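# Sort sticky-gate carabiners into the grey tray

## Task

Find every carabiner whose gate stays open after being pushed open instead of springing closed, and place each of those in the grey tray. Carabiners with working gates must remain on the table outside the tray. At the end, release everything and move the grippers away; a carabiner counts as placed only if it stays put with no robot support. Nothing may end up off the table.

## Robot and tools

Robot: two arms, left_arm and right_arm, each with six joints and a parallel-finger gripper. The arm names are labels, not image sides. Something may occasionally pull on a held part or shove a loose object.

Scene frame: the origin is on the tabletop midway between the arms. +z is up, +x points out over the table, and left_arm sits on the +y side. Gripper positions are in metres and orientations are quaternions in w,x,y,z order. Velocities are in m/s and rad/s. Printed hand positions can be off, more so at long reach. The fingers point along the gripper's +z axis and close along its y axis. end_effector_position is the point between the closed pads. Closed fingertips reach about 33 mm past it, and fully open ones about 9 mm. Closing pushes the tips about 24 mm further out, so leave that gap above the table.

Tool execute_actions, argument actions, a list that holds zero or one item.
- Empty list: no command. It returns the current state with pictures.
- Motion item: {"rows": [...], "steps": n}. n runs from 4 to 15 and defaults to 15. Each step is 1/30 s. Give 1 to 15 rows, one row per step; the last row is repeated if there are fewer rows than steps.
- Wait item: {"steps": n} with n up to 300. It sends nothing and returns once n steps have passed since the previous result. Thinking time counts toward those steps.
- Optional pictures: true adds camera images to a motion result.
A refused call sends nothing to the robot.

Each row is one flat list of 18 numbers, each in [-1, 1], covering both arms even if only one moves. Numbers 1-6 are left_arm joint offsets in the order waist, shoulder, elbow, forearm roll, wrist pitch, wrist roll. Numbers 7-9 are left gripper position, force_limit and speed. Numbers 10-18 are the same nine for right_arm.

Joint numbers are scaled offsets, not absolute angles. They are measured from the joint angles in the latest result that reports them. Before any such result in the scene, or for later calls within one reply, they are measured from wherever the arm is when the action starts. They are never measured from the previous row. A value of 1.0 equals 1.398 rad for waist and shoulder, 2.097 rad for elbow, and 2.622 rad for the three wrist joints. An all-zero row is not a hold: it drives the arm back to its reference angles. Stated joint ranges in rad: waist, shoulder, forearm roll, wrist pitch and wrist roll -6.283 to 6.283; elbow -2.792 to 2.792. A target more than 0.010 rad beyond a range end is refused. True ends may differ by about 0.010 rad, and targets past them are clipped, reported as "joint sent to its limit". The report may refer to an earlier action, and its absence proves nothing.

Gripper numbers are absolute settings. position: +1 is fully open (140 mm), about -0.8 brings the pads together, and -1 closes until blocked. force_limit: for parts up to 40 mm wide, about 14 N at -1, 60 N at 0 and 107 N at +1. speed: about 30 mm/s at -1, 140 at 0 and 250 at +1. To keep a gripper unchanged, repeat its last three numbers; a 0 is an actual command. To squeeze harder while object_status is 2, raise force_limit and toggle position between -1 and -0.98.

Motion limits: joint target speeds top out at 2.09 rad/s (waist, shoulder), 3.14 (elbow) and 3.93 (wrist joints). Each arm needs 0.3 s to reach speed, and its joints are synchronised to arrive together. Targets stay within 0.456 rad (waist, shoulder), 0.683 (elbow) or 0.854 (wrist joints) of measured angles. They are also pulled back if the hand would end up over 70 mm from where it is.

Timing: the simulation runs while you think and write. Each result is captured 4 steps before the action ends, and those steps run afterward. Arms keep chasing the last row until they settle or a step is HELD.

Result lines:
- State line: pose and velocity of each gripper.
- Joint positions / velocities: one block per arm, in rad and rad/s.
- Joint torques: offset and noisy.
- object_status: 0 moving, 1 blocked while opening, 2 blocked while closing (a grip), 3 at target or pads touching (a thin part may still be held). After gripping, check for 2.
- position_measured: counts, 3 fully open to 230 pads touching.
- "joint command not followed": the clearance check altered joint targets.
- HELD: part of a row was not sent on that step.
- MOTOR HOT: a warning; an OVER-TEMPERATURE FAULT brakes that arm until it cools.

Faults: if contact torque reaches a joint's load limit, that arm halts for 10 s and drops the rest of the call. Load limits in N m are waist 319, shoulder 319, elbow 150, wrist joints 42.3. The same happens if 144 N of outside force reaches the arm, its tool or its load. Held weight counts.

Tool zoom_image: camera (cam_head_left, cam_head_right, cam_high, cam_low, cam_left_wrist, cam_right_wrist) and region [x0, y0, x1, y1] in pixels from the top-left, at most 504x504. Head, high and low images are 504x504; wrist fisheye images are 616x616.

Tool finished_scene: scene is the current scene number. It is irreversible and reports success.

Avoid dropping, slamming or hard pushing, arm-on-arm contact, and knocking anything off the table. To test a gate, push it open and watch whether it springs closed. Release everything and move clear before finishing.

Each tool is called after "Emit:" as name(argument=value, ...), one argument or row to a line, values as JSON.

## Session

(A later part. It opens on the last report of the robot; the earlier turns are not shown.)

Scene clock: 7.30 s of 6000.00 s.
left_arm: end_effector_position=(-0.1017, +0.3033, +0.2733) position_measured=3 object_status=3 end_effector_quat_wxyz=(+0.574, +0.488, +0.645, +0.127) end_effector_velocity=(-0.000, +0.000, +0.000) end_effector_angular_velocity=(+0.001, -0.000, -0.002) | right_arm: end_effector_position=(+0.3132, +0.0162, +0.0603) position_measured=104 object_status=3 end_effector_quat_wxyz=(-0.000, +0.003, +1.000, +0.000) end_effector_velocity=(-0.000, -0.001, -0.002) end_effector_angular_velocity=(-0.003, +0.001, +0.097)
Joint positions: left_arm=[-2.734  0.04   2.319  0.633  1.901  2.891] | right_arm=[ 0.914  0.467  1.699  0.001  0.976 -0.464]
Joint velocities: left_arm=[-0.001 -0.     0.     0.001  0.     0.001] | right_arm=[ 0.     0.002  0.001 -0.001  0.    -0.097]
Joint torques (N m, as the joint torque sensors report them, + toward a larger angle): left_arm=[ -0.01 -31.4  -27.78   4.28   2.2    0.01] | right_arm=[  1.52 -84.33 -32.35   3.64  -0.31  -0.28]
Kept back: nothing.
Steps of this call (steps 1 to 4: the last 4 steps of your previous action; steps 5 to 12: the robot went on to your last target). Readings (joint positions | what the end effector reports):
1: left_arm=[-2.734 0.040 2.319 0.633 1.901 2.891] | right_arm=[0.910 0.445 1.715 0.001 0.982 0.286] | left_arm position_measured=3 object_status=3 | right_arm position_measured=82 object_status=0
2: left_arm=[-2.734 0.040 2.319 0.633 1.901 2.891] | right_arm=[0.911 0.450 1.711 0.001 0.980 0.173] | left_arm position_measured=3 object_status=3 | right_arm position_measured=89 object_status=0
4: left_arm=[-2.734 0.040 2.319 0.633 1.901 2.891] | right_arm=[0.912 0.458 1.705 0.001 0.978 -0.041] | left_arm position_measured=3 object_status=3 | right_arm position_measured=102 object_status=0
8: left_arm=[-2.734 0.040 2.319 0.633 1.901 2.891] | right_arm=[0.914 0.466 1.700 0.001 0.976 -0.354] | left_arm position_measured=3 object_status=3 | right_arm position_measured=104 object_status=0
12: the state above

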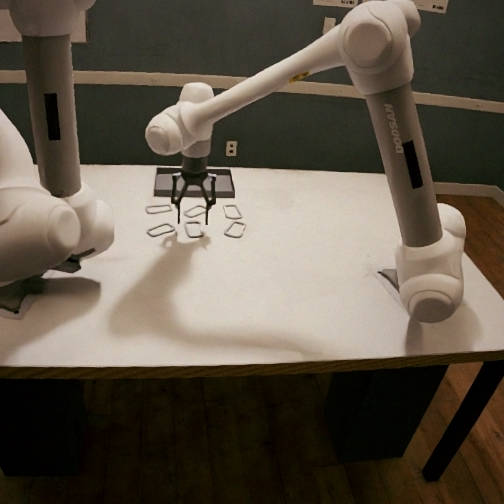

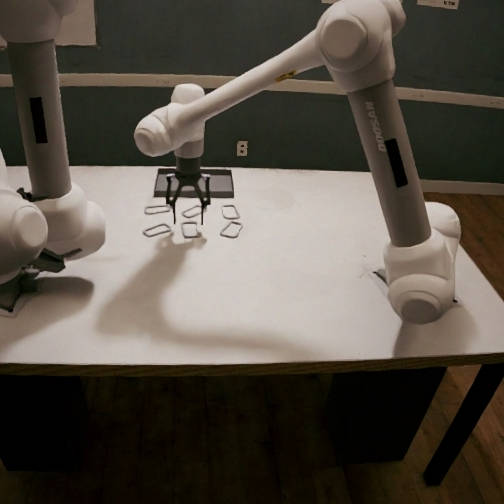

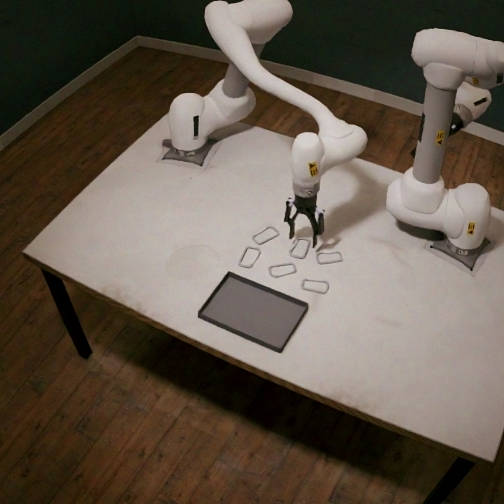

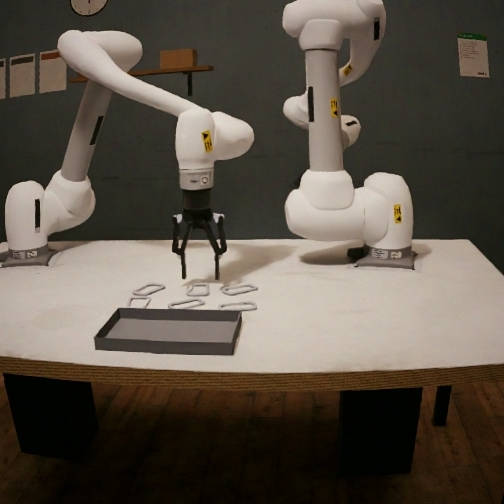

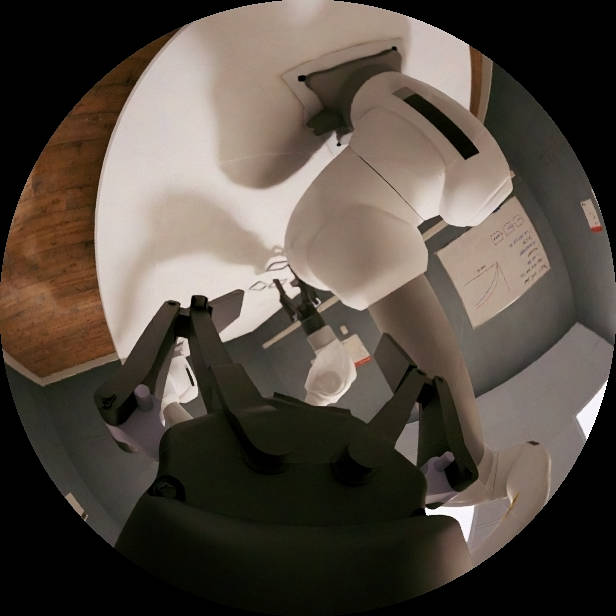

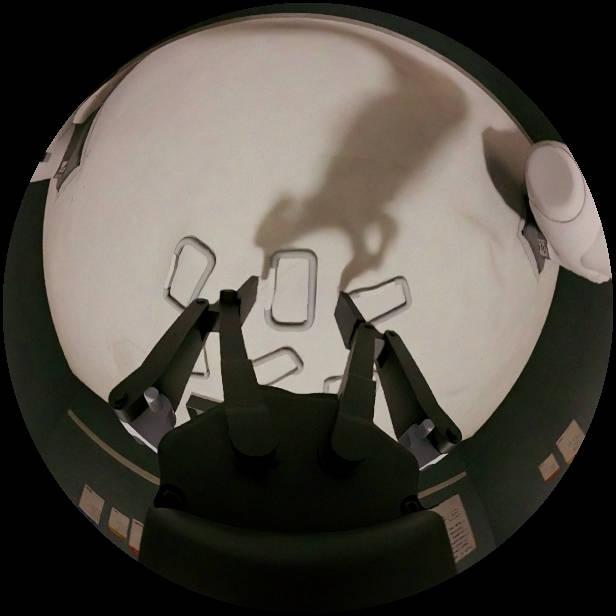

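Emit:
execute_actions(
  actions=[
    {"rows":[[0,0,0,0,0,0,1,0,0,0,0,0,0,0,0,0.08,0,0],[0,0,0,0,0,0,1,0,0,0,0,0,0,0,0,0.08,0,0],[0,0,0,0,0,0,1,0,0,0,0.016,0.0075,0,-0.0146,0,0.08,0,0]],"steps":15},
  ],
)

Emit:
execute_actions(
  actions=[
    {"steps":6},
  ],
  pictures=true,
)

Scene clock: 8.27 s of 6000.00 s.
left_arm: end_effector_position=(-0.1017, +0.3033, +0.2733) position_measured=3 object_status=3 end_effector_quat_wxyz=(+0.574, +0.488, +0.645, +0.127) end_effector_velocity=(-0.000, +0.000, -0.000) end_effector_angular_velocity=(+0.000, -0.001, -0.002) | right_arm: end_effector_position=(+0.3133, +0.0163, +0.0372) position_measured=119 object_status=3 end_effector_quat_wxyz=(-0.000, +0.003, +1.000, +0.000) end_effector_velocity=(+0.000, +0.000, -0.008) end_effector_angular_velocity=(+0.001, -0.000, -0.002)
Joint positions: left_arm=[-2.734  0.04   2.319  0.633  1.901  2.891] | right_arm=[ 0.914  0.488  1.715  0.001  0.938 -0.464]
Joint velocities: left_arm=[-0.001  0.001  0.     0.     0.     0.001] | right_arm=[-0.     0.008  0.006 -0.    -0.014  0.001]
Joint torques (N m, as the joint torque sensors report them, + toward a larger angle): left_arm=[  0.04 -31.17 -27.8    4.31   2.3    0.09] | right_arm=[  4.94 -85.94 -32.39   3.96  -0.11  -0.35]
Steps of this call (steps 1 to 18: the robot went on to your last target; steps 19 to 29: the first 11 steps of this action). Readings (joint positions | what the end effector reports):
19: left_arm=[-2.734 0.040 2.319 0.633 1.901 2.891] | right_arm=[0.914 0.467 1.699 0.001 0.976 -0.467] | left_arm position_measured=3 object_status=3 | right_arm position_measured=104 object_status=0
20: left_arm=[-2.734 0.040 2.319 0.633 1.901 2.891] | right_arm=[0.914 0.467 1.699 0.001 0.976 -0.467] | left_arm position_measured=3 object_status=3 | right_arm position_measured=106 object_status=0
22: left_arm=[-2.734 0.040 2.319 0.633 1.901 2.891] | right_arm=[0.914 0.469 1.701 0.001 0.970 -0.465] | left_arm position_measured=3 object_status=3 | right_arm position_measured=119 object_status=0
26: left_arm=[-2.734 0.040 2.319 0.633 1.901 2.891] | right_arm=[0.914 0.487 1.713 0.001 0.941 -0.464] | left_arm position_measured=3 object_status=3 | right_arm position_measured=119 object_status=0
29: the state above

Scene clock: 8.47 s of 6000.00 s.
left_arm: end_effector_position=(-0.1017, +0.3033, +0.2733) position_measured=3 object_status=3 end_effector_quat_wxyz=(+0.574, +0.488, +0.645, +0.127) end_effector_velocity=(+0.000, -0.000, +0.000) end_effector_angular_velocity=(-0.002, +0.001, +0.001) | right_arm: end_effector_position=(+0.3133, +0.0163, +0.0366) position_measured=119 object_status=3 end_effector_quat_wxyz=(-0.000, +0.003, +1.000, +0.000) end_effector_velocity=(+0.000, +0.000, +0.001) end_effector_angular_velocity=(+0.001, -0.001, +0.000)
Joint positions: left_arm=[-2.734  0.04   2.319  0.633  1.901  2.891] | right_arm=[ 0.914  0.489  1.715  0.001  0.937 -0.464]
Joint velocities: left_arm=[ 0.    -0.001 -0.     0.     0.    -0.002] | right_arm=[-0.    -0.001  0.     0.    -0.001 -0.   ]
Joint torques (N m, as the joint torque sensors report them, + toward a larger angle): left_arm=[ -0.18 -30.84 -27.96   4.38   2.2   -0.01] | right_arm=[  2.87 -84.61 -31.27   3.53  -0.26  -0.07]
Kept back: nothing.
Steps of this call (steps 1 to 4: the last 4 steps of your previous action; steps 5 to 6: the robot went on to your last target). Readings (joint positions | what the end effector reports):
1: left_arm=[-2.734 0.040 2.319 0.633 1.901 2.891] | right_arm=[0.914 0.489 1.715 0.001 0.938 -0.464] | left_arm position_measured=3 object_status=3 | right_arm position_measured=119 object_status=3
2: left_arm=[-2.734 0.040 2.319 0.633 1.901 2.891] | right_arm=[0.914 0.489 1.715 0.001 0.938 -0.464] | left_arm position_measured=3 object_status=3 | right_arm position_measured=119 object_status=3
4: left_arm=[-2.734 0.040 2.319 0.633 1.901 2.891] | right_arm=[0.914 0.489 1.715 0.001 0.937 -0.464] | left_arm position_measured=3 object_status=3 | right_arm position_measured=119 object_status=3
6: the state above

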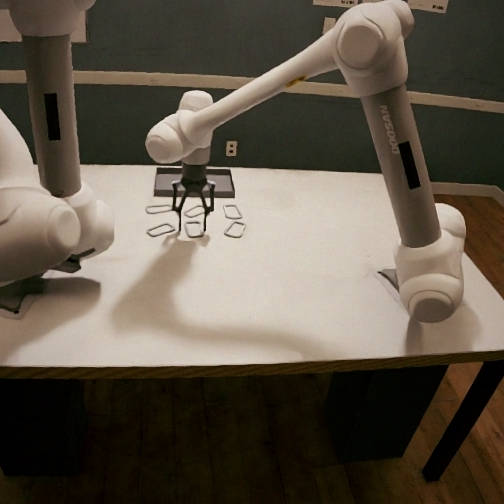

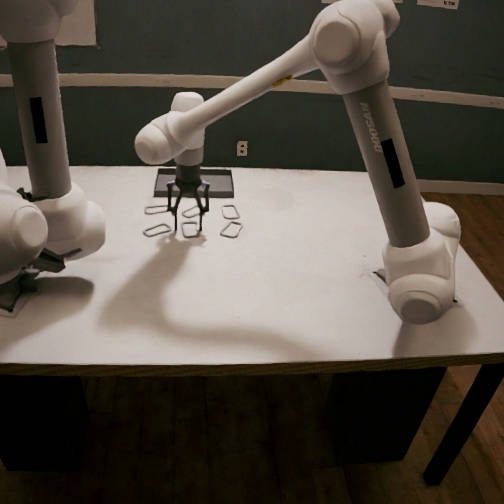

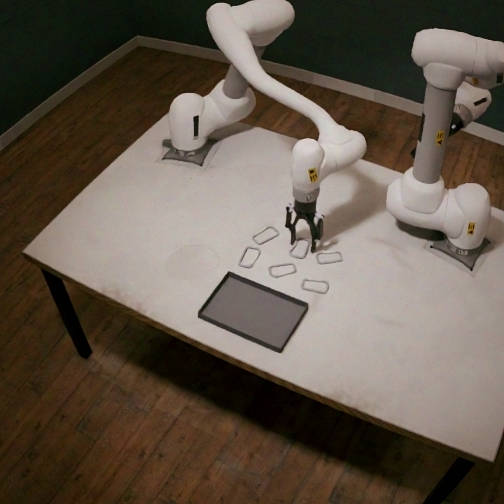

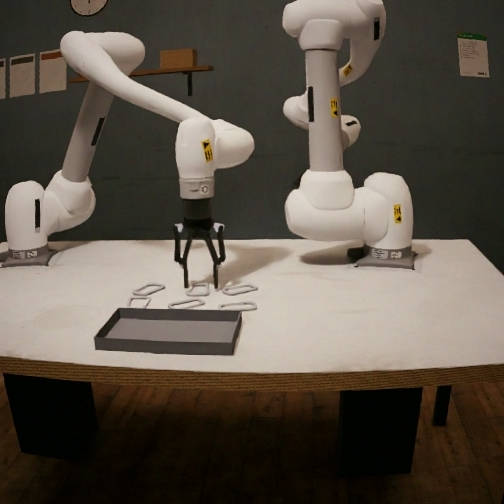

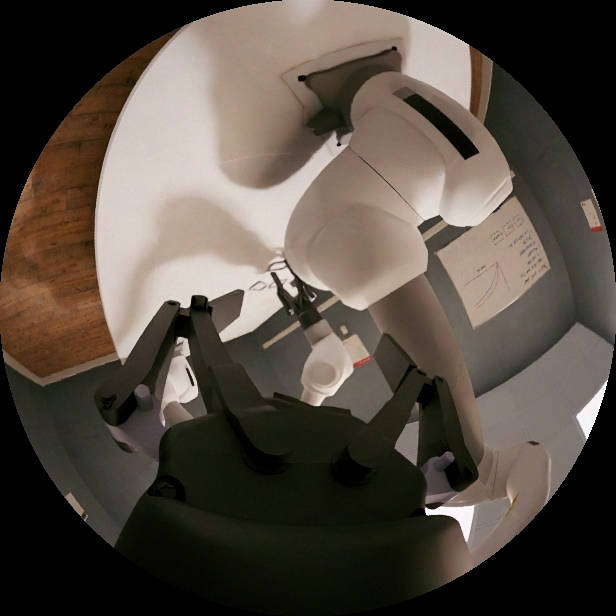

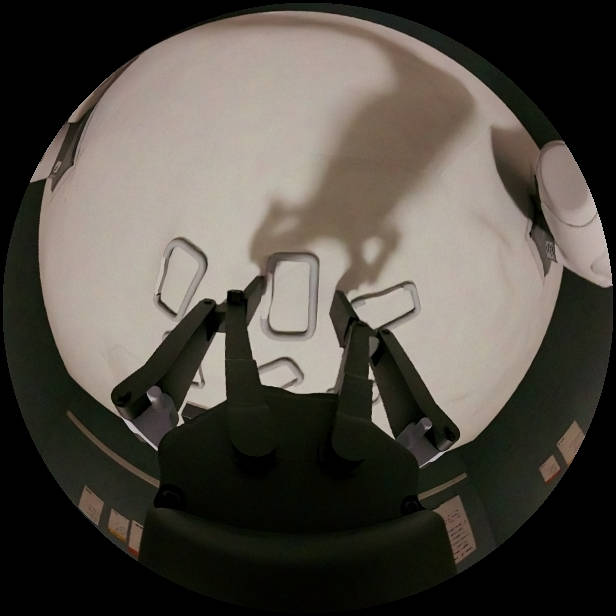

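Emit:
execute_actions(
  actions=[
    {"rows":[[0,0,0,0,0,0,1,0,0,0,0.002,0.001,0,-0.002,0,-0.5,-0.5,-0.5]],"steps":15},
  ],
)

Emit:
execute_actions(
  actions=[
    {"steps":15},
  ],
  pictures=true,
)

Scene clock: 8.93 s of 6000.00 s.
left_arm: end_effector_position=(-0.1017, +0.3033, +0.2733) position_measured=3 object_status=3 end_effector_quat_wxyz=(+0.574, +0.488, +0.645, +0.127) end_effector_velocity=(+0.000, +0.000, -0.000) end_effector_angular_velocity=(-0.000, -0.000, +0.001) | right_arm: end_effector_position=(+0.3133, +0.0164, +0.0337) position_measured=152 object_status=0 end_effector_quat_wxyz=(-0.000, +0.003, +1.000, +0.001) end_effector_velocity=(+0.000, -0.000, +0.001) end_effector_angular_velocity=(+0.001, -0.001, +0.001)
Joint positions: left_arm=[-2.734  0.04   2.319  0.633  1.901  2.891] | right_arm=[ 0.914  0.492  1.717  0.001  0.932 -0.464]
Joint velocities: left_arm=[ 0.     0.    -0.    -0.     0.    -0.001] | right_arm=[-0.    -0.001  0.    -0.001 -0.    -0.001]
Joint torques (N m, as the joint torque sensors report them, + toward a larger angle): left_arm=[ -0.67 -30.75 -27.75   4.31   2.26   0.  ] | right_arm=[  5.45 -65.22 -22.02   3.6   -1.1   -0.15]
Steps of this call (steps 1 to 3: the robot went on to your last target; steps 4 to 14: the first 11 steps of this action). Readings (joint positions | what the end effector reports):
4: left_arm=[-2.734 0.040 2.319 0.633 1.901 2.891] | right_arm=[0.914 0.489 1.715 0.001 0.937 -0.464] | left_arm position_measured=3 object_status=3 | right_arm position_measured=119 object_status=0
5: left_arm=[-2.734 0.040 2.319 0.633 1.901 2.891] | right_arm=[0.914 0.490 1.716 0.001 0.936 -0.464] | left_arm position_measured=3 object_status=3 | right_arm position_measured=120 object_status=0
7: left_arm=[-2.734 0.040 2.319 0.633 1.901 2.891] | right_arm=[0.914 0.491 1.717 0.001 0.934 -0.464] | left_arm position_measured=3 object_status=3 | right_arm position_measured=129 object_status=0
11: left_arm=[-2.734 0.040 2.319 0.633 1.901 2.891] | right_arm=[0.914 0.492 1.717 0.001 0.932 -0.464] | left_arm position_measured=3 object_status=3 | right_arm position_measured=148 object_status=0
14: the state above

Scene clock: 9.43 s of 6000.00 s.
left_arm: end_effector_position=(-0.1017, +0.3033, +0.2733) position_measured=3 object_status=3 end_effector_quat_wxyz=(+0.574, +0.488, +0.645, +0.127) end_effector_velocity=(+0.001, -0.001, -0.000) end_effector_angular_velocity=(-0.000, -0.001, +0.002) | right_arm: end_effector_position=(+0.3133, +0.0163, +0.0336) position_measured=152 object_status=2 end_effector_quat_wxyz=(-0.000, +0.003, +1.000, +0.000) end_effector_velocity=(-0.000, +0.000, +0.001) end_effector_angular_velocity=(+0.001, -0.000, +0.000)
Joint positions: left_arm=[-2.734  0.04   2.319  0.633  1.901  2.891] | right_arm=[ 0.914  0.492  1.717  0.001  0.932 -0.464]
Joint velocities: left_arm=[0.003 0.001 0.    0.001 0.    0.   ] | right_arm=[ 0.    -0.001  0.     0.     0.     0.   ]
Joint torques (N m, as the joint torque sensors report them, + toward a larger angle): left_arm=[  0.22 -31.46 -27.95   4.37   2.12   0.04] | right_arm=[  1.57 -58.11 -17.92   3.56  -1.22  -0.32]
Kept back: nothing.
Steps of this call (steps 1 to 4: the last 4 steps of your previous action; steps 5 to 15: the robot went on to your last target). Readings (joint positions | what the end effector reports):
1: left_arm=[-2.734 0.040 2.319 0.633 1.901 2.891] | right_arm=[0.914 0.492 1.717 0.001 0.932 -0.464] | left_arm position_measured=3 object_status=3 | right_arm position_measured=152 object_status=0
2: left_arm=[-2.734 0.040 2.319 0.633 1.901 2.891] | right_arm=[0.914 0.492 1.717 0.001 0.932 -0.464] | left_arm position_measured=3 object_status=3 | right_arm position_measured=152 object_status=0
4: left_arm=[-2.734 0.040 2.319 0.633 1.901 2.891] | right_arm=[0.914 0.492 1.717 0.001 0.932 -0.464] | left_arm position_measured=3 object_status=3 | right_arm position_measured=152 object_status=2
8: left_arm=[-2.734 0.040 2.319 0.633 1.901 2.891] | right_arm=[0.914 0.492 1.717 0.001 0.932 -0.464] | left_arm position_measured=3 object_status=3 | right_arm position_measured=152 object_status=2
15: the state above
All arms were judged still, so your last target was given up. Only a new action makes them travel on or press farther. Fingers that are still opening or closing keep moving.

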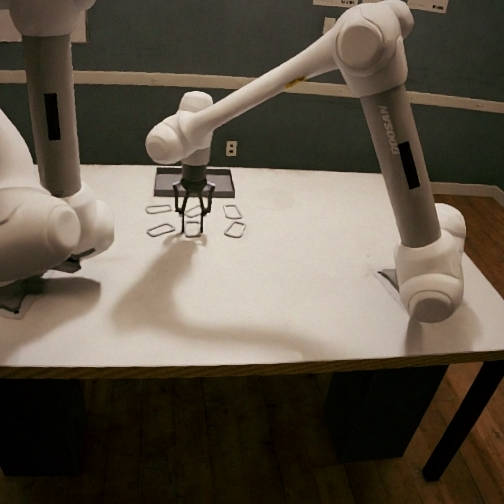

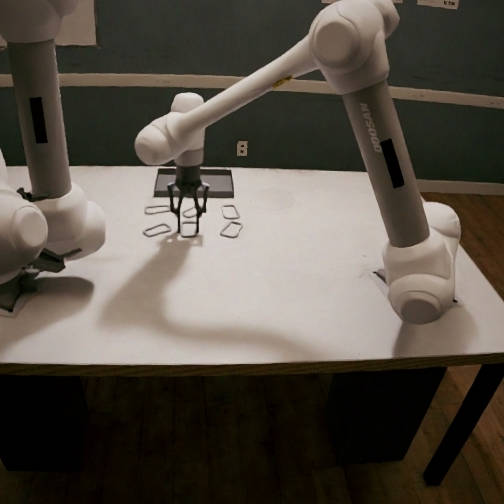

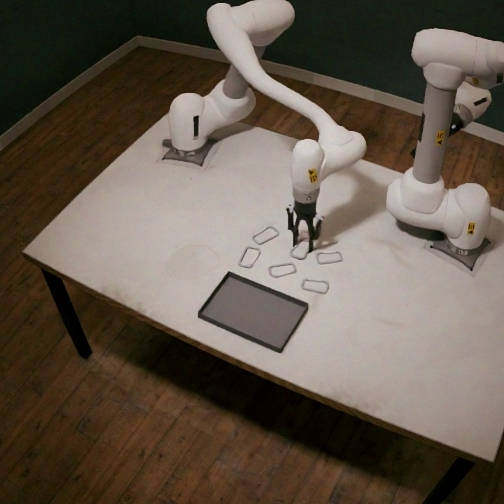

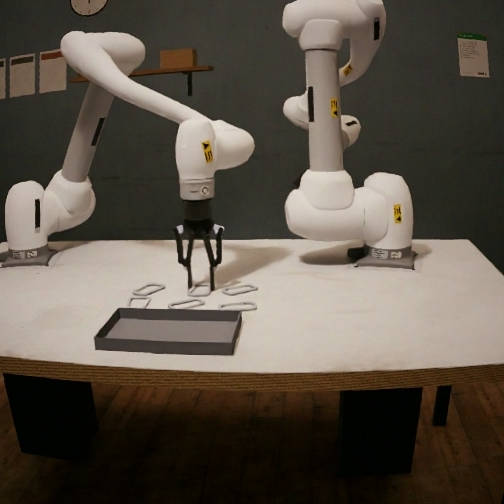

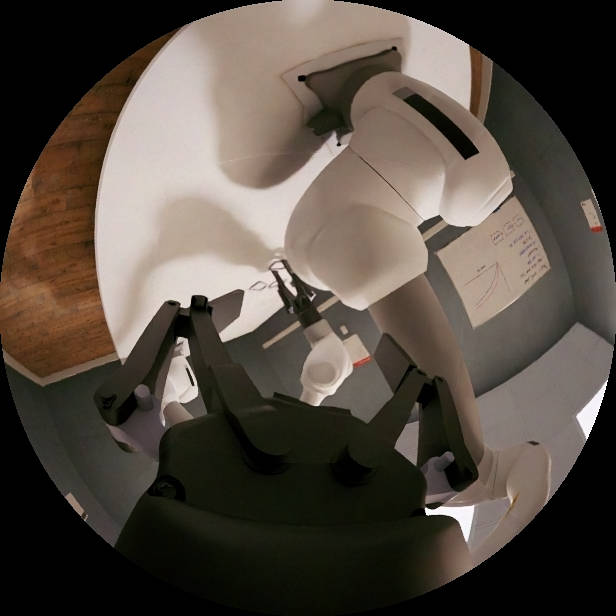

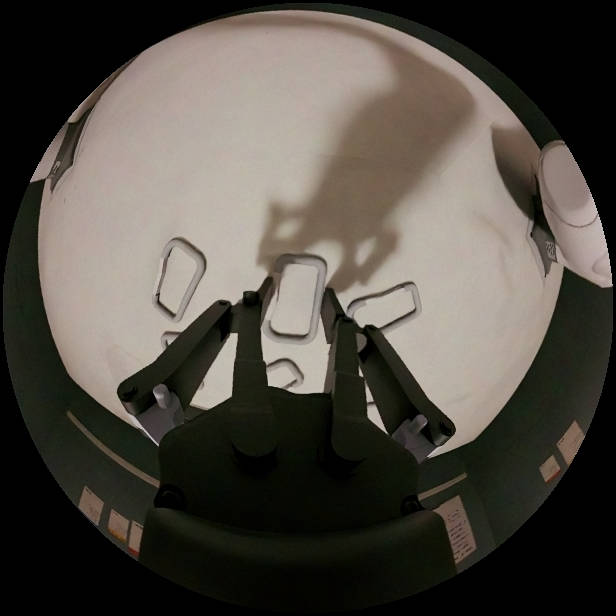

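Emit:
execute_actions(
  actions=[
    {"rows":[[0,0,0,0,0,0,1,0,0,0,-0.0034,-0.0016,0,0.003,0,-0.52,-0.5,-0.5]],"steps":15},
  ],
)

Emit:
execute_actions(
  actions=[
    {"steps":15},
  ],
  pictures=true,
)

Scene clock: 10.13 s of 6000.00 s.
left_arm: end_effector_position=(-0.1017, +0.3033, +0.2733) position_measured=3 object_status=3 end_effector_quat_wxyz=(+0.574, +0.488, +0.645, +0.127) end_effector_velocity=(-0.000, -0.000, +0.000) end_effector_angular_velocity=(+0.000, +0.000, -0.001) | right_arm: end_effector_position=(+0.3133, +0.0165, +0.0385) position_measured=153 object_status=2 end_effector_quat_wxyz=(-0.000, +0.003, +1.000, +0.000) end_effector_velocity=(+0.000, +0.000, +0.003) end_effector_angular_velocity=(+0.002, -0.001, +0.001)
Joint positions: left_arm=[-2.734  0.04   2.319  0.633  1.901  2.891] | right_arm=[ 0.914  0.487  1.714  0.001  0.94  -0.464]
Joint velocities: left_arm=[-0.    -0.001  0.     0.001 -0.     0.001] | right_arm=[ 0.    -0.003 -0.001 -0.     0.001 -0.   ]
Joint torques (N m, as the joint torque sensors report them, + toward a larger angle): left_arm=[  0.07 -31.57 -27.57   4.32   2.31   0.06] | right_arm=[  2.77 -81.57 -32.19   3.51  -0.24  -0.28]
Steps of this call (steps 1 to 10: nothing new was sent; steps 11 to 21: the first 11 steps of this action). Readings (joint positions | what the end effector reports):
11: left_arm=[-2.734 0.040 2.319 0.633 1.901 2.891] | right_arm=[0.914 0.492 1.717 0.001 0.932 -0.464] | left_arm position_measured=3 object_status=3 | right_arm position_measured=152 object_status=0
12: left_arm=[-2.734 0.040 2.319 0.633 1.901 2.891] | right_arm=[0.914 0.491 1.717 0.001 0.933 -0.464] | left_arm position_measured=3 object_status=3 | right_arm position_measured=152 object_status=0
14: left_arm=[-2.734 0.040 2.319 0.633 1.901 2.891] | right_arm=[0.914 0.489 1.715 0.001 0.937 -0.464] | left_arm position_measured=3 object_status=3 | right_arm position_measured=153 object_status=0
18: left_arm=[-2.734 0.040 2.319 0.633 1.901 2.891] | right_arm=[0.914 0.487 1.714 0.001 0.940 -0.464] | left_arm position_measured=3 object_status=3 | right_arm position_measured=153 object_status=2
21: the state above

Scene clock: 10.63 s of 6000.00 s.
left_arm: end_effector_position=(-0.1017, +0.3033, +0.2733) position_measured=3 object_status=3 end_effector_quat_wxyz=(+0.574, +0.488, +0.645, +0.127) end_effector_velocity=(+0.000, +0.000, +0.000) end_effector_angular_velocity=(+0.001, +0.000, +0.000) | right_arm: end_effector_position=(+0.3133, +0.0165, +0.0386) position_measured=153 object_status=2 end_effector_quat_wxyz=(-0.000, +0.003, +1.000, +0.001) end_effector_velocity=(+0.000, -0.000, +0.000) end_effector_angular_velocity=(+0.000, +0.000, -0.001)
Joint positions: left_arm=[-2.734  0.04   2.319  0.633  1.901  2.891] | right_arm=[ 0.914  0.487  1.714  0.001  0.94  -0.464]
Joint velocities: left_arm=[-0.    -0.001 -0.    -0.001  0.     0.001] | right_arm=[-0.    -0.001  0.     0.     0.     0.   ]
Joint torques (N m, as the joint torque sensors report them, + toward a larger angle): left_arm=[ -0.27 -31.05 -27.9    4.33   2.16  -0.01] | right_arm=[  1.45 -84.72 -33.34   3.59  -0.13  -0.28]
Kept back: nothing.
Steps of this call (steps 1 to 4: the last 4 steps of your previous action; steps 5 to 15: the robot went on to your last target). Readings (joint positions | what the end effector reports):
1: left_arm=[-2.734 0.040 2.319 0.633 1.901 2.891] | right_arm=[0.914 0.487 1.714 0.001 0.940 -0.464] | left_arm position_measured=3 object_status=3 | right_arm position_measured=153 object_status=2
2: left_arm=[-2.734 0.040 2.319 0.633 1.901 2.891] | right_arm=[0.914 0.487 1.714 0.001 0.940 -0.464] | left_arm position_measured=3 object_status=3 | right_arm position_measured=153 object_status=2
4: left_arm=[-2.734 0.040 2.319 0.633 1.901 2.891] | right_arm=[0.914 0.487 1.714 0.001 0.940 -0.464] | left_arm position_measured=3 object_status=3 | right_arm position_measured=153 object_status=2
8: left_arm=[-2.734 0.040 2.319 0.633 1.901 2.891] | right_arm=[0.914 0.487 1.714 0.001 0.940 -0.464] | left_arm position_measured=3 object_status=3 | right_arm position_measured=153 object_status=2
15: the state above
All arms were judged still, so your last target was given up. Only a new action makes them travel on or press farther. Fingers that are still opening or closing keep moving.

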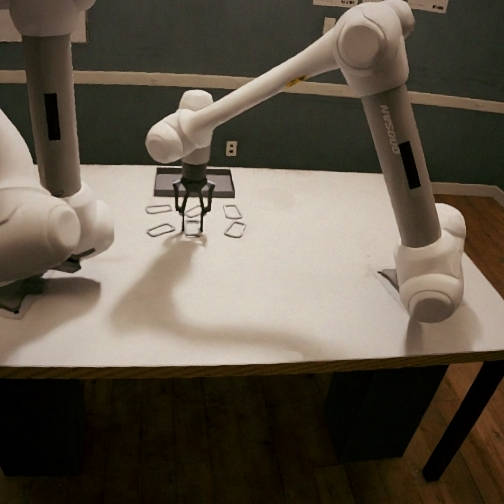

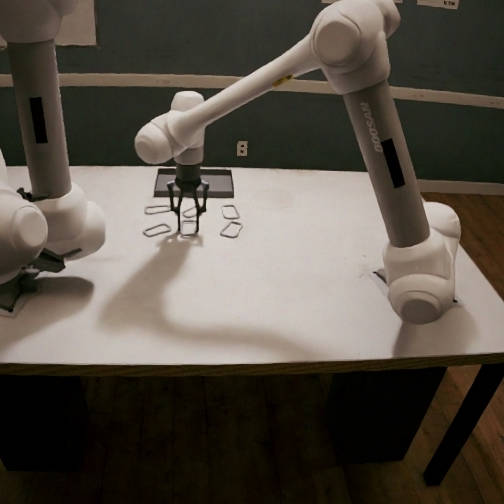

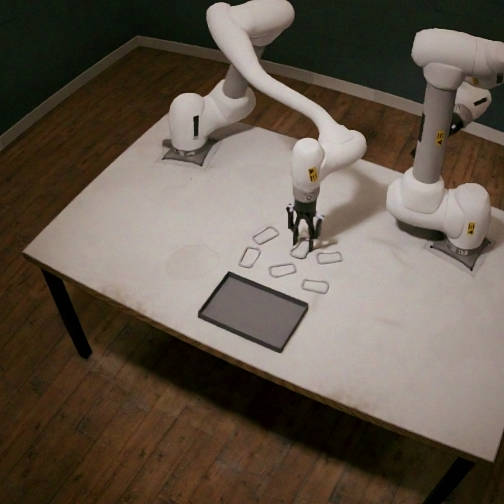

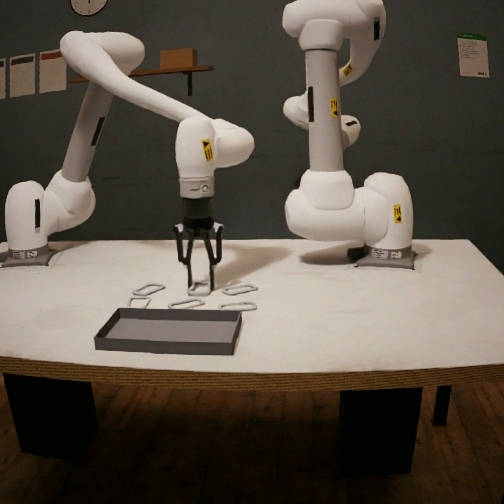

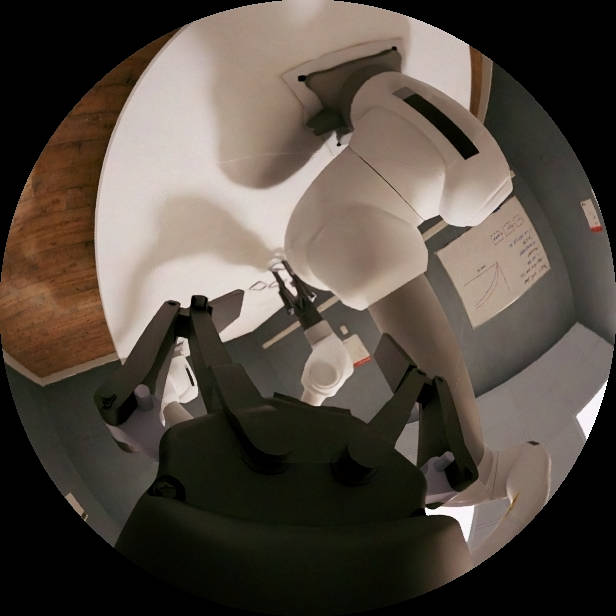

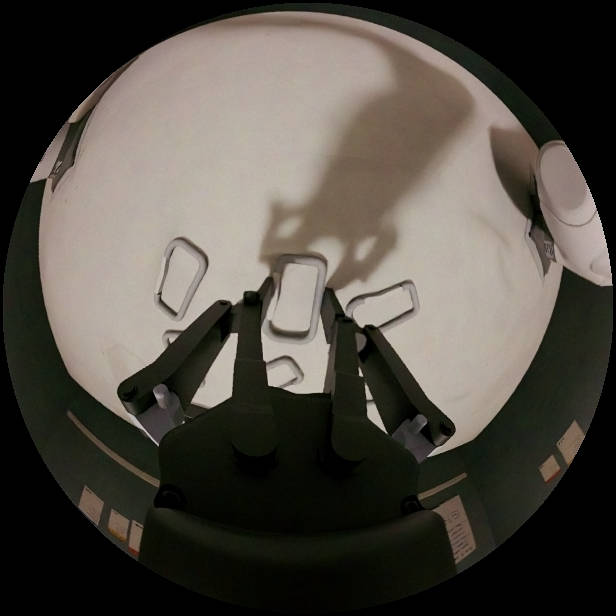

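Emit:
zoom_image(
  camera="cam_right_wrist",
  region=[240, 240, 360, 350],
)

Region (240, 240, 360, 350) of cam_right_wrist's 616x616 image, scaled by 4.200, with more detail than that image has; it fills the top 462 rows of this view, and the rest is white.

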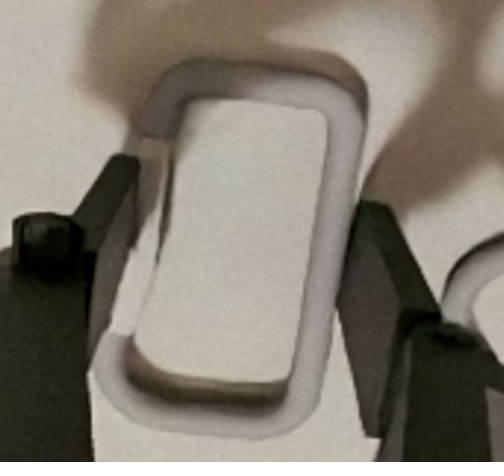

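Emit:
execute_actions(
  actions=[
    {"rows":[[0,0,0,0,0,0,1,0,0,0,0,0,0,0,0,0.0,0,0],[0,0,0,0,0,0,1,0,0,0,0,0,0,0,0,0.0,0,0],[0,0,0,0,0,0,1,0,0,0,0,0,0,0,0,0.0,0,0],[0,0,0,0,0,0,1,0,0,0,0,0,0,0,0,0.0,0,0],[0,0,0,0,0,0,1,0,0,-0.0087,0.0059,-0.0038,0,0,-0.0046,0.0,0,0]],"steps":14},
  ],
)

Emit:
execute_actions(
  actions=[
    {"rows":[[0,0,0,0,0,0,1,0,0,0,0,0,0,0,0,-0.5,0.2,-0.5]],"steps":15},
  ],
)

Emit:
execute_actions(
  actions=[
    {"steps":15},
  ],
  pictures=true,
)

Scene clock: 11.50 s of 6000.00 s.
left_arm: end_effector_position=(-0.1017, +0.3033, +0.2733) position_measured=3 object_status=3 end_effector_quat_wxyz=(+0.574, +0.488, +0.645, +0.127) end_effector_velocity=(+0.000, -0.000, -0.000) end_effector_angular_velocity=(-0.001, +0.001, +0.002) | right_arm: end_effector_position=(+0.3223, +0.0167, +0.0366) position_measured=129 object_status=0 end_effector_quat_wxyz=(-0.000, +0.003, +1.000, +0.001) end_effector_velocity=(+0.016, -0.001, -0.006) end_effector_angular_velocity=(-0.002, +0.001, +0.002)
Joint positions: left_arm=[-2.734  0.04   2.319  0.633  1.901  2.891] | right_arm=[ 0.903  0.494  1.707  0.001  0.94  -0.474]
Joint velocities: left_arm=[ 0.001 -0.     0.    -0.     0.    -0.001] | right_arm=[-0.02   0.015 -0.012 -0.    -0.    -0.022]
Joint torques (N m, as the joint torque sensors report them, + toward a larger angle): left_arm=[ -0.76 -31.28 -27.76   4.38   2.2    0.05] | right_arm=[  6.84 -88.11 -31.92   3.57  -0.29  -0.28]
Steps of this call (steps 1 to 16: nothing new was sent; steps 17 to 26: the first 10 steps of this action). Readings (joint positions | what the end effector reports):
17: left_arm=[-2.734 0.040 2.319 0.633 1.901 2.891] | right_arm=[0.914 0.487 1.714 0.001 0.940 -0.464] | left_arm position_measured=3 object_status=3 | right_arm position_measured=153 object_status=0
18: left_arm=[-2.734 0.040 2.319 0.633 1.901 2.891] | right_arm=[0.914 0.487 1.714 0.001 0.940 -0.464] | left_arm position_measured=3 object_status=3 | right_arm position_measured=153 object_status=0
20: left_arm=[-2.734 0.040 2.319 0.633 1.901 2.891] | right_arm=[0.914 0.487 1.714 0.001 0.940 -0.464] | left_arm position_measured=3 object_status=3 | right_arm position_measured=135 object_status=0
24: left_arm=[-2.734 0.040 2.319 0.633 1.901 2.891] | right_arm=[0.906 0.492 1.708 0.001 0.940 -0.472] | left_arm position_measured=3 object_status=3 | right_arm position_measured=129 object_status=0
26: the state above

Scene clock: 12.00 s of 6000.00 s.
left_arm: end_effector_position=(-0.1017, +0.3033, +0.2733) position_measured=3 object_status=3 end_effector_quat_wxyz=(+0.574, +0.488, +0.645, +0.127) end_effector_velocity=(-0.000, +0.000, -0.000) end_effector_angular_velocity=(+0.001, -0.001, +0.000) | right_arm: end_effector_position=(+0.3235, +0.0169, +0.0365) position_measured=171 object_status=0 end_effector_quat_wxyz=(+0.000, +0.003, +1.000, +0.001) end_effector_velocity=(-0.002, -0.004, -0.004) end_effector_angular_velocity=(-0.006, +0.004, -0.001)
Joint positions: left_arm=[-2.734  0.04   2.319  0.633  1.901  2.891] | right_arm=[ 0.902  0.495  1.705  0.001  0.94  -0.476]
Joint velocities: left_arm=[-0.     0.001  0.    -0.     0.     0.   ] | right_arm=[-0.     0.001  0.007  0.001 -0.     0.   ]
Joint torques (N m, as the joint torque sensors report them, + toward a larger angle): left_arm=[  0.3  -31.54 -27.73   4.41   2.2    0.01] | right_arm=[ -0.29 -48.51  -6.11   2.15   3.99  -0.46]
Steps of this call (steps 1 to 4: the last 4 steps of your previous action; steps 5 to 15: the first 11 steps of this action, its rows measured from where the robot was after step 4). Readings (joint positions | what the end effector reports):
4: left_arm=[-2.734 0.040 2.319 0.633 1.901 2.891] | right_arm=[0.902 0.495 1.706 0.001 0.940 -0.475] | left_arm position_measured=3 object_status=3 | right_arm position_measured=129 object_status=3
5: left_arm=[-2.734 0.040 2.319 0.633 1.901 2.891] | right_arm=[0.902 0.495 1.706 0.001 0.940 -0.476] | left_arm position_measured=3 object_status=3 | right_arm position_measured=129 object_status=0
6: left_arm=[-2.734 0.040 2.319 0.633 1.901 2.891] | right_arm=[0.902 0.495 1.706 0.001 0.940 -0.476] | left_arm position_measured=3 object_status=3 | right_arm position_measured=130 object_status=0
8: left_arm=[-2.734 0.040 2.319 0.633 1.901 2.891] | right_arm=[0.902 0.495 1.706 0.001 0.940 -0.476] | left_arm position_measured=3 object_status=3 | right_arm position_measured=139 object_status=0
12: left_arm=[-2.734 0.040 2.319 0.633 1.901 2.891] | right_arm=[0.902 0.495 1.706 0.001 0.940 -0.476] | left_arm position_measured=3 object_status=3 | right_arm position_measured=158 object_status=0
15: the state above

Scene clock: 12.50 s of 6000.00 s.
left_arm: end_effector_position=(-0.1017, +0.3033, +0.2733) position_measured=3 object_status=3 end_effector_quat_wxyz=(+0.574, +0.488, +0.645, +0.127) end_effector_velocity=(+0.000, +0.000, +0.000) end_effector_angular_velocity=(+0.001, +0.001, +0.000) | right_arm: end_effector_position=(+0.3233, +0.0167, +0.0363) position_measured=184 object_status=2 end_effector_quat_wxyz=(-0.000, +0.003, +1.000, +0.001) end_effector_velocity=(-0.000, +0.000, -0.000) end_effector_angular_velocity=(+0.000, +0.000, +0.000)
Joint positions: left_arm=[-2.734  0.04   2.319  0.633  1.901  2.891] | right_arm=[ 0.902  0.495  1.706  0.001  0.94  -0.476]
Joint velocities: left_arm=[ 0.    -0.001  0.    -0.     0.     0.001] | right_arm=[ 0.  0. -0.  0. -0.  0.]
Joint torques (N m, as the joint torque sensors report them, + toward a larger angle): left_arm=[  0.11 -30.89 -27.93   4.38   2.33   0.04] | right_arm=[  0.3  -31.86   6.87   1.19   5.27  -0.19]
Kept back: nothing.
Steps of this call (steps 1 to 4: the last 4 steps of your previous action; steps 5 to 15: the robot went on to your last target). Readings (joint positions | what the end effector reports):
1: left_arm=[-2.734 0.040 2.319 0.633 1.901 2.891] | right_arm=[0.902 0.495 1.706 0.001 0.940 -0.476] | left_arm position_measured=3 object_status=3 | right_arm position_measured=176 object_status=0
2: left_arm=[-2.734 0.040 2.319 0.633 1.901 2.891] | right_arm=[0.902 0.495 1.706 0.001 0.940 -0.476] | left_arm position_measured=3 object_status=3 | right_arm position_measured=181 object_status=0
4: left_arm=[-2.734 0.040 2.319 0.633 1.901 2.891] | right_arm=[0.902 0.495 1.706 0.001 0.940 -0.476] | left_arm position_measured=3 object_status=3 | right_arm position_measured=184 object_status=0
8: left_arm=[-2.734 0.040 2.319 0.633 1.901 2.891] | right_arm=[0.902 0.495 1.706 0.001 0.940 -0.476] | left_arm position_measured=3 object_status=3 | right_arm position_measured=184 object_status=2
15: the state above
All arms were judged still, so your last target was given up. Only a new action makes them travel on or press farther. Fingers that are still opening or closing keep moving.

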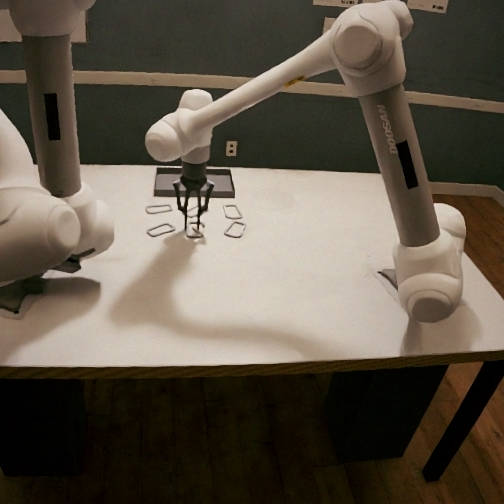

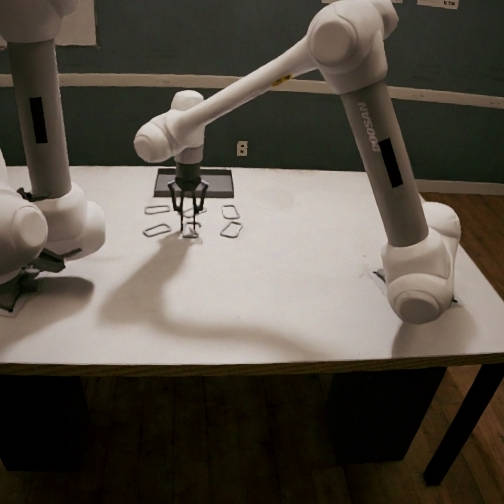

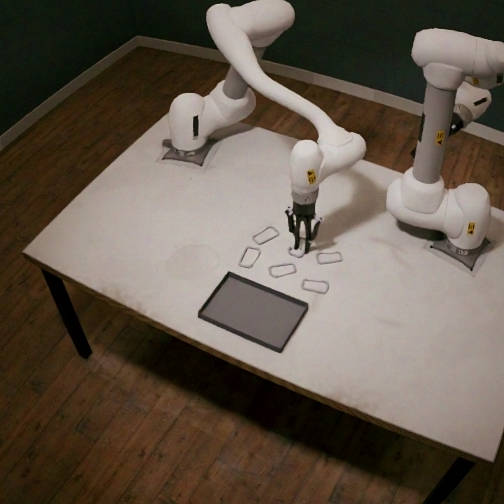

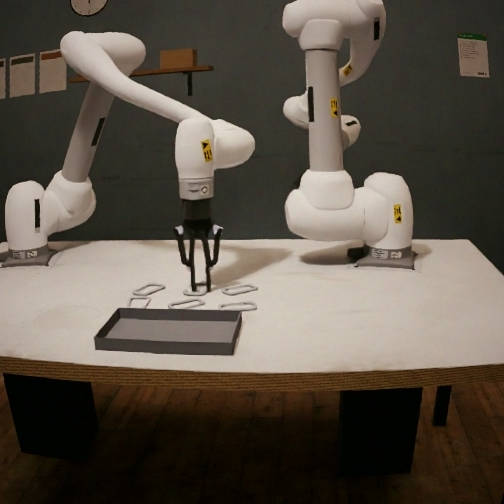

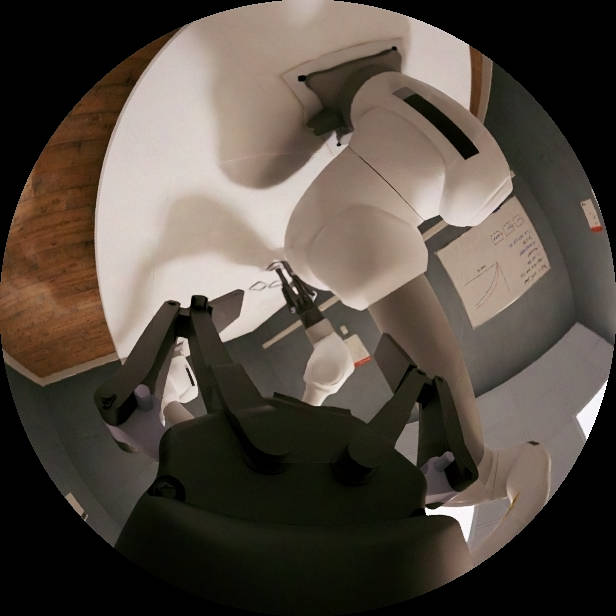

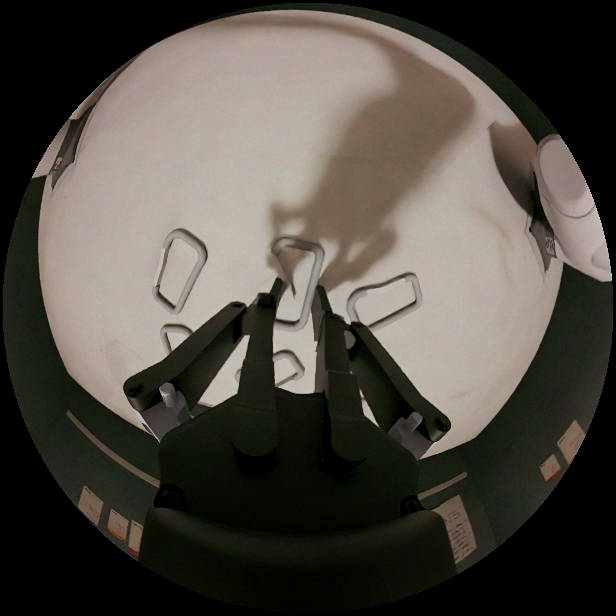

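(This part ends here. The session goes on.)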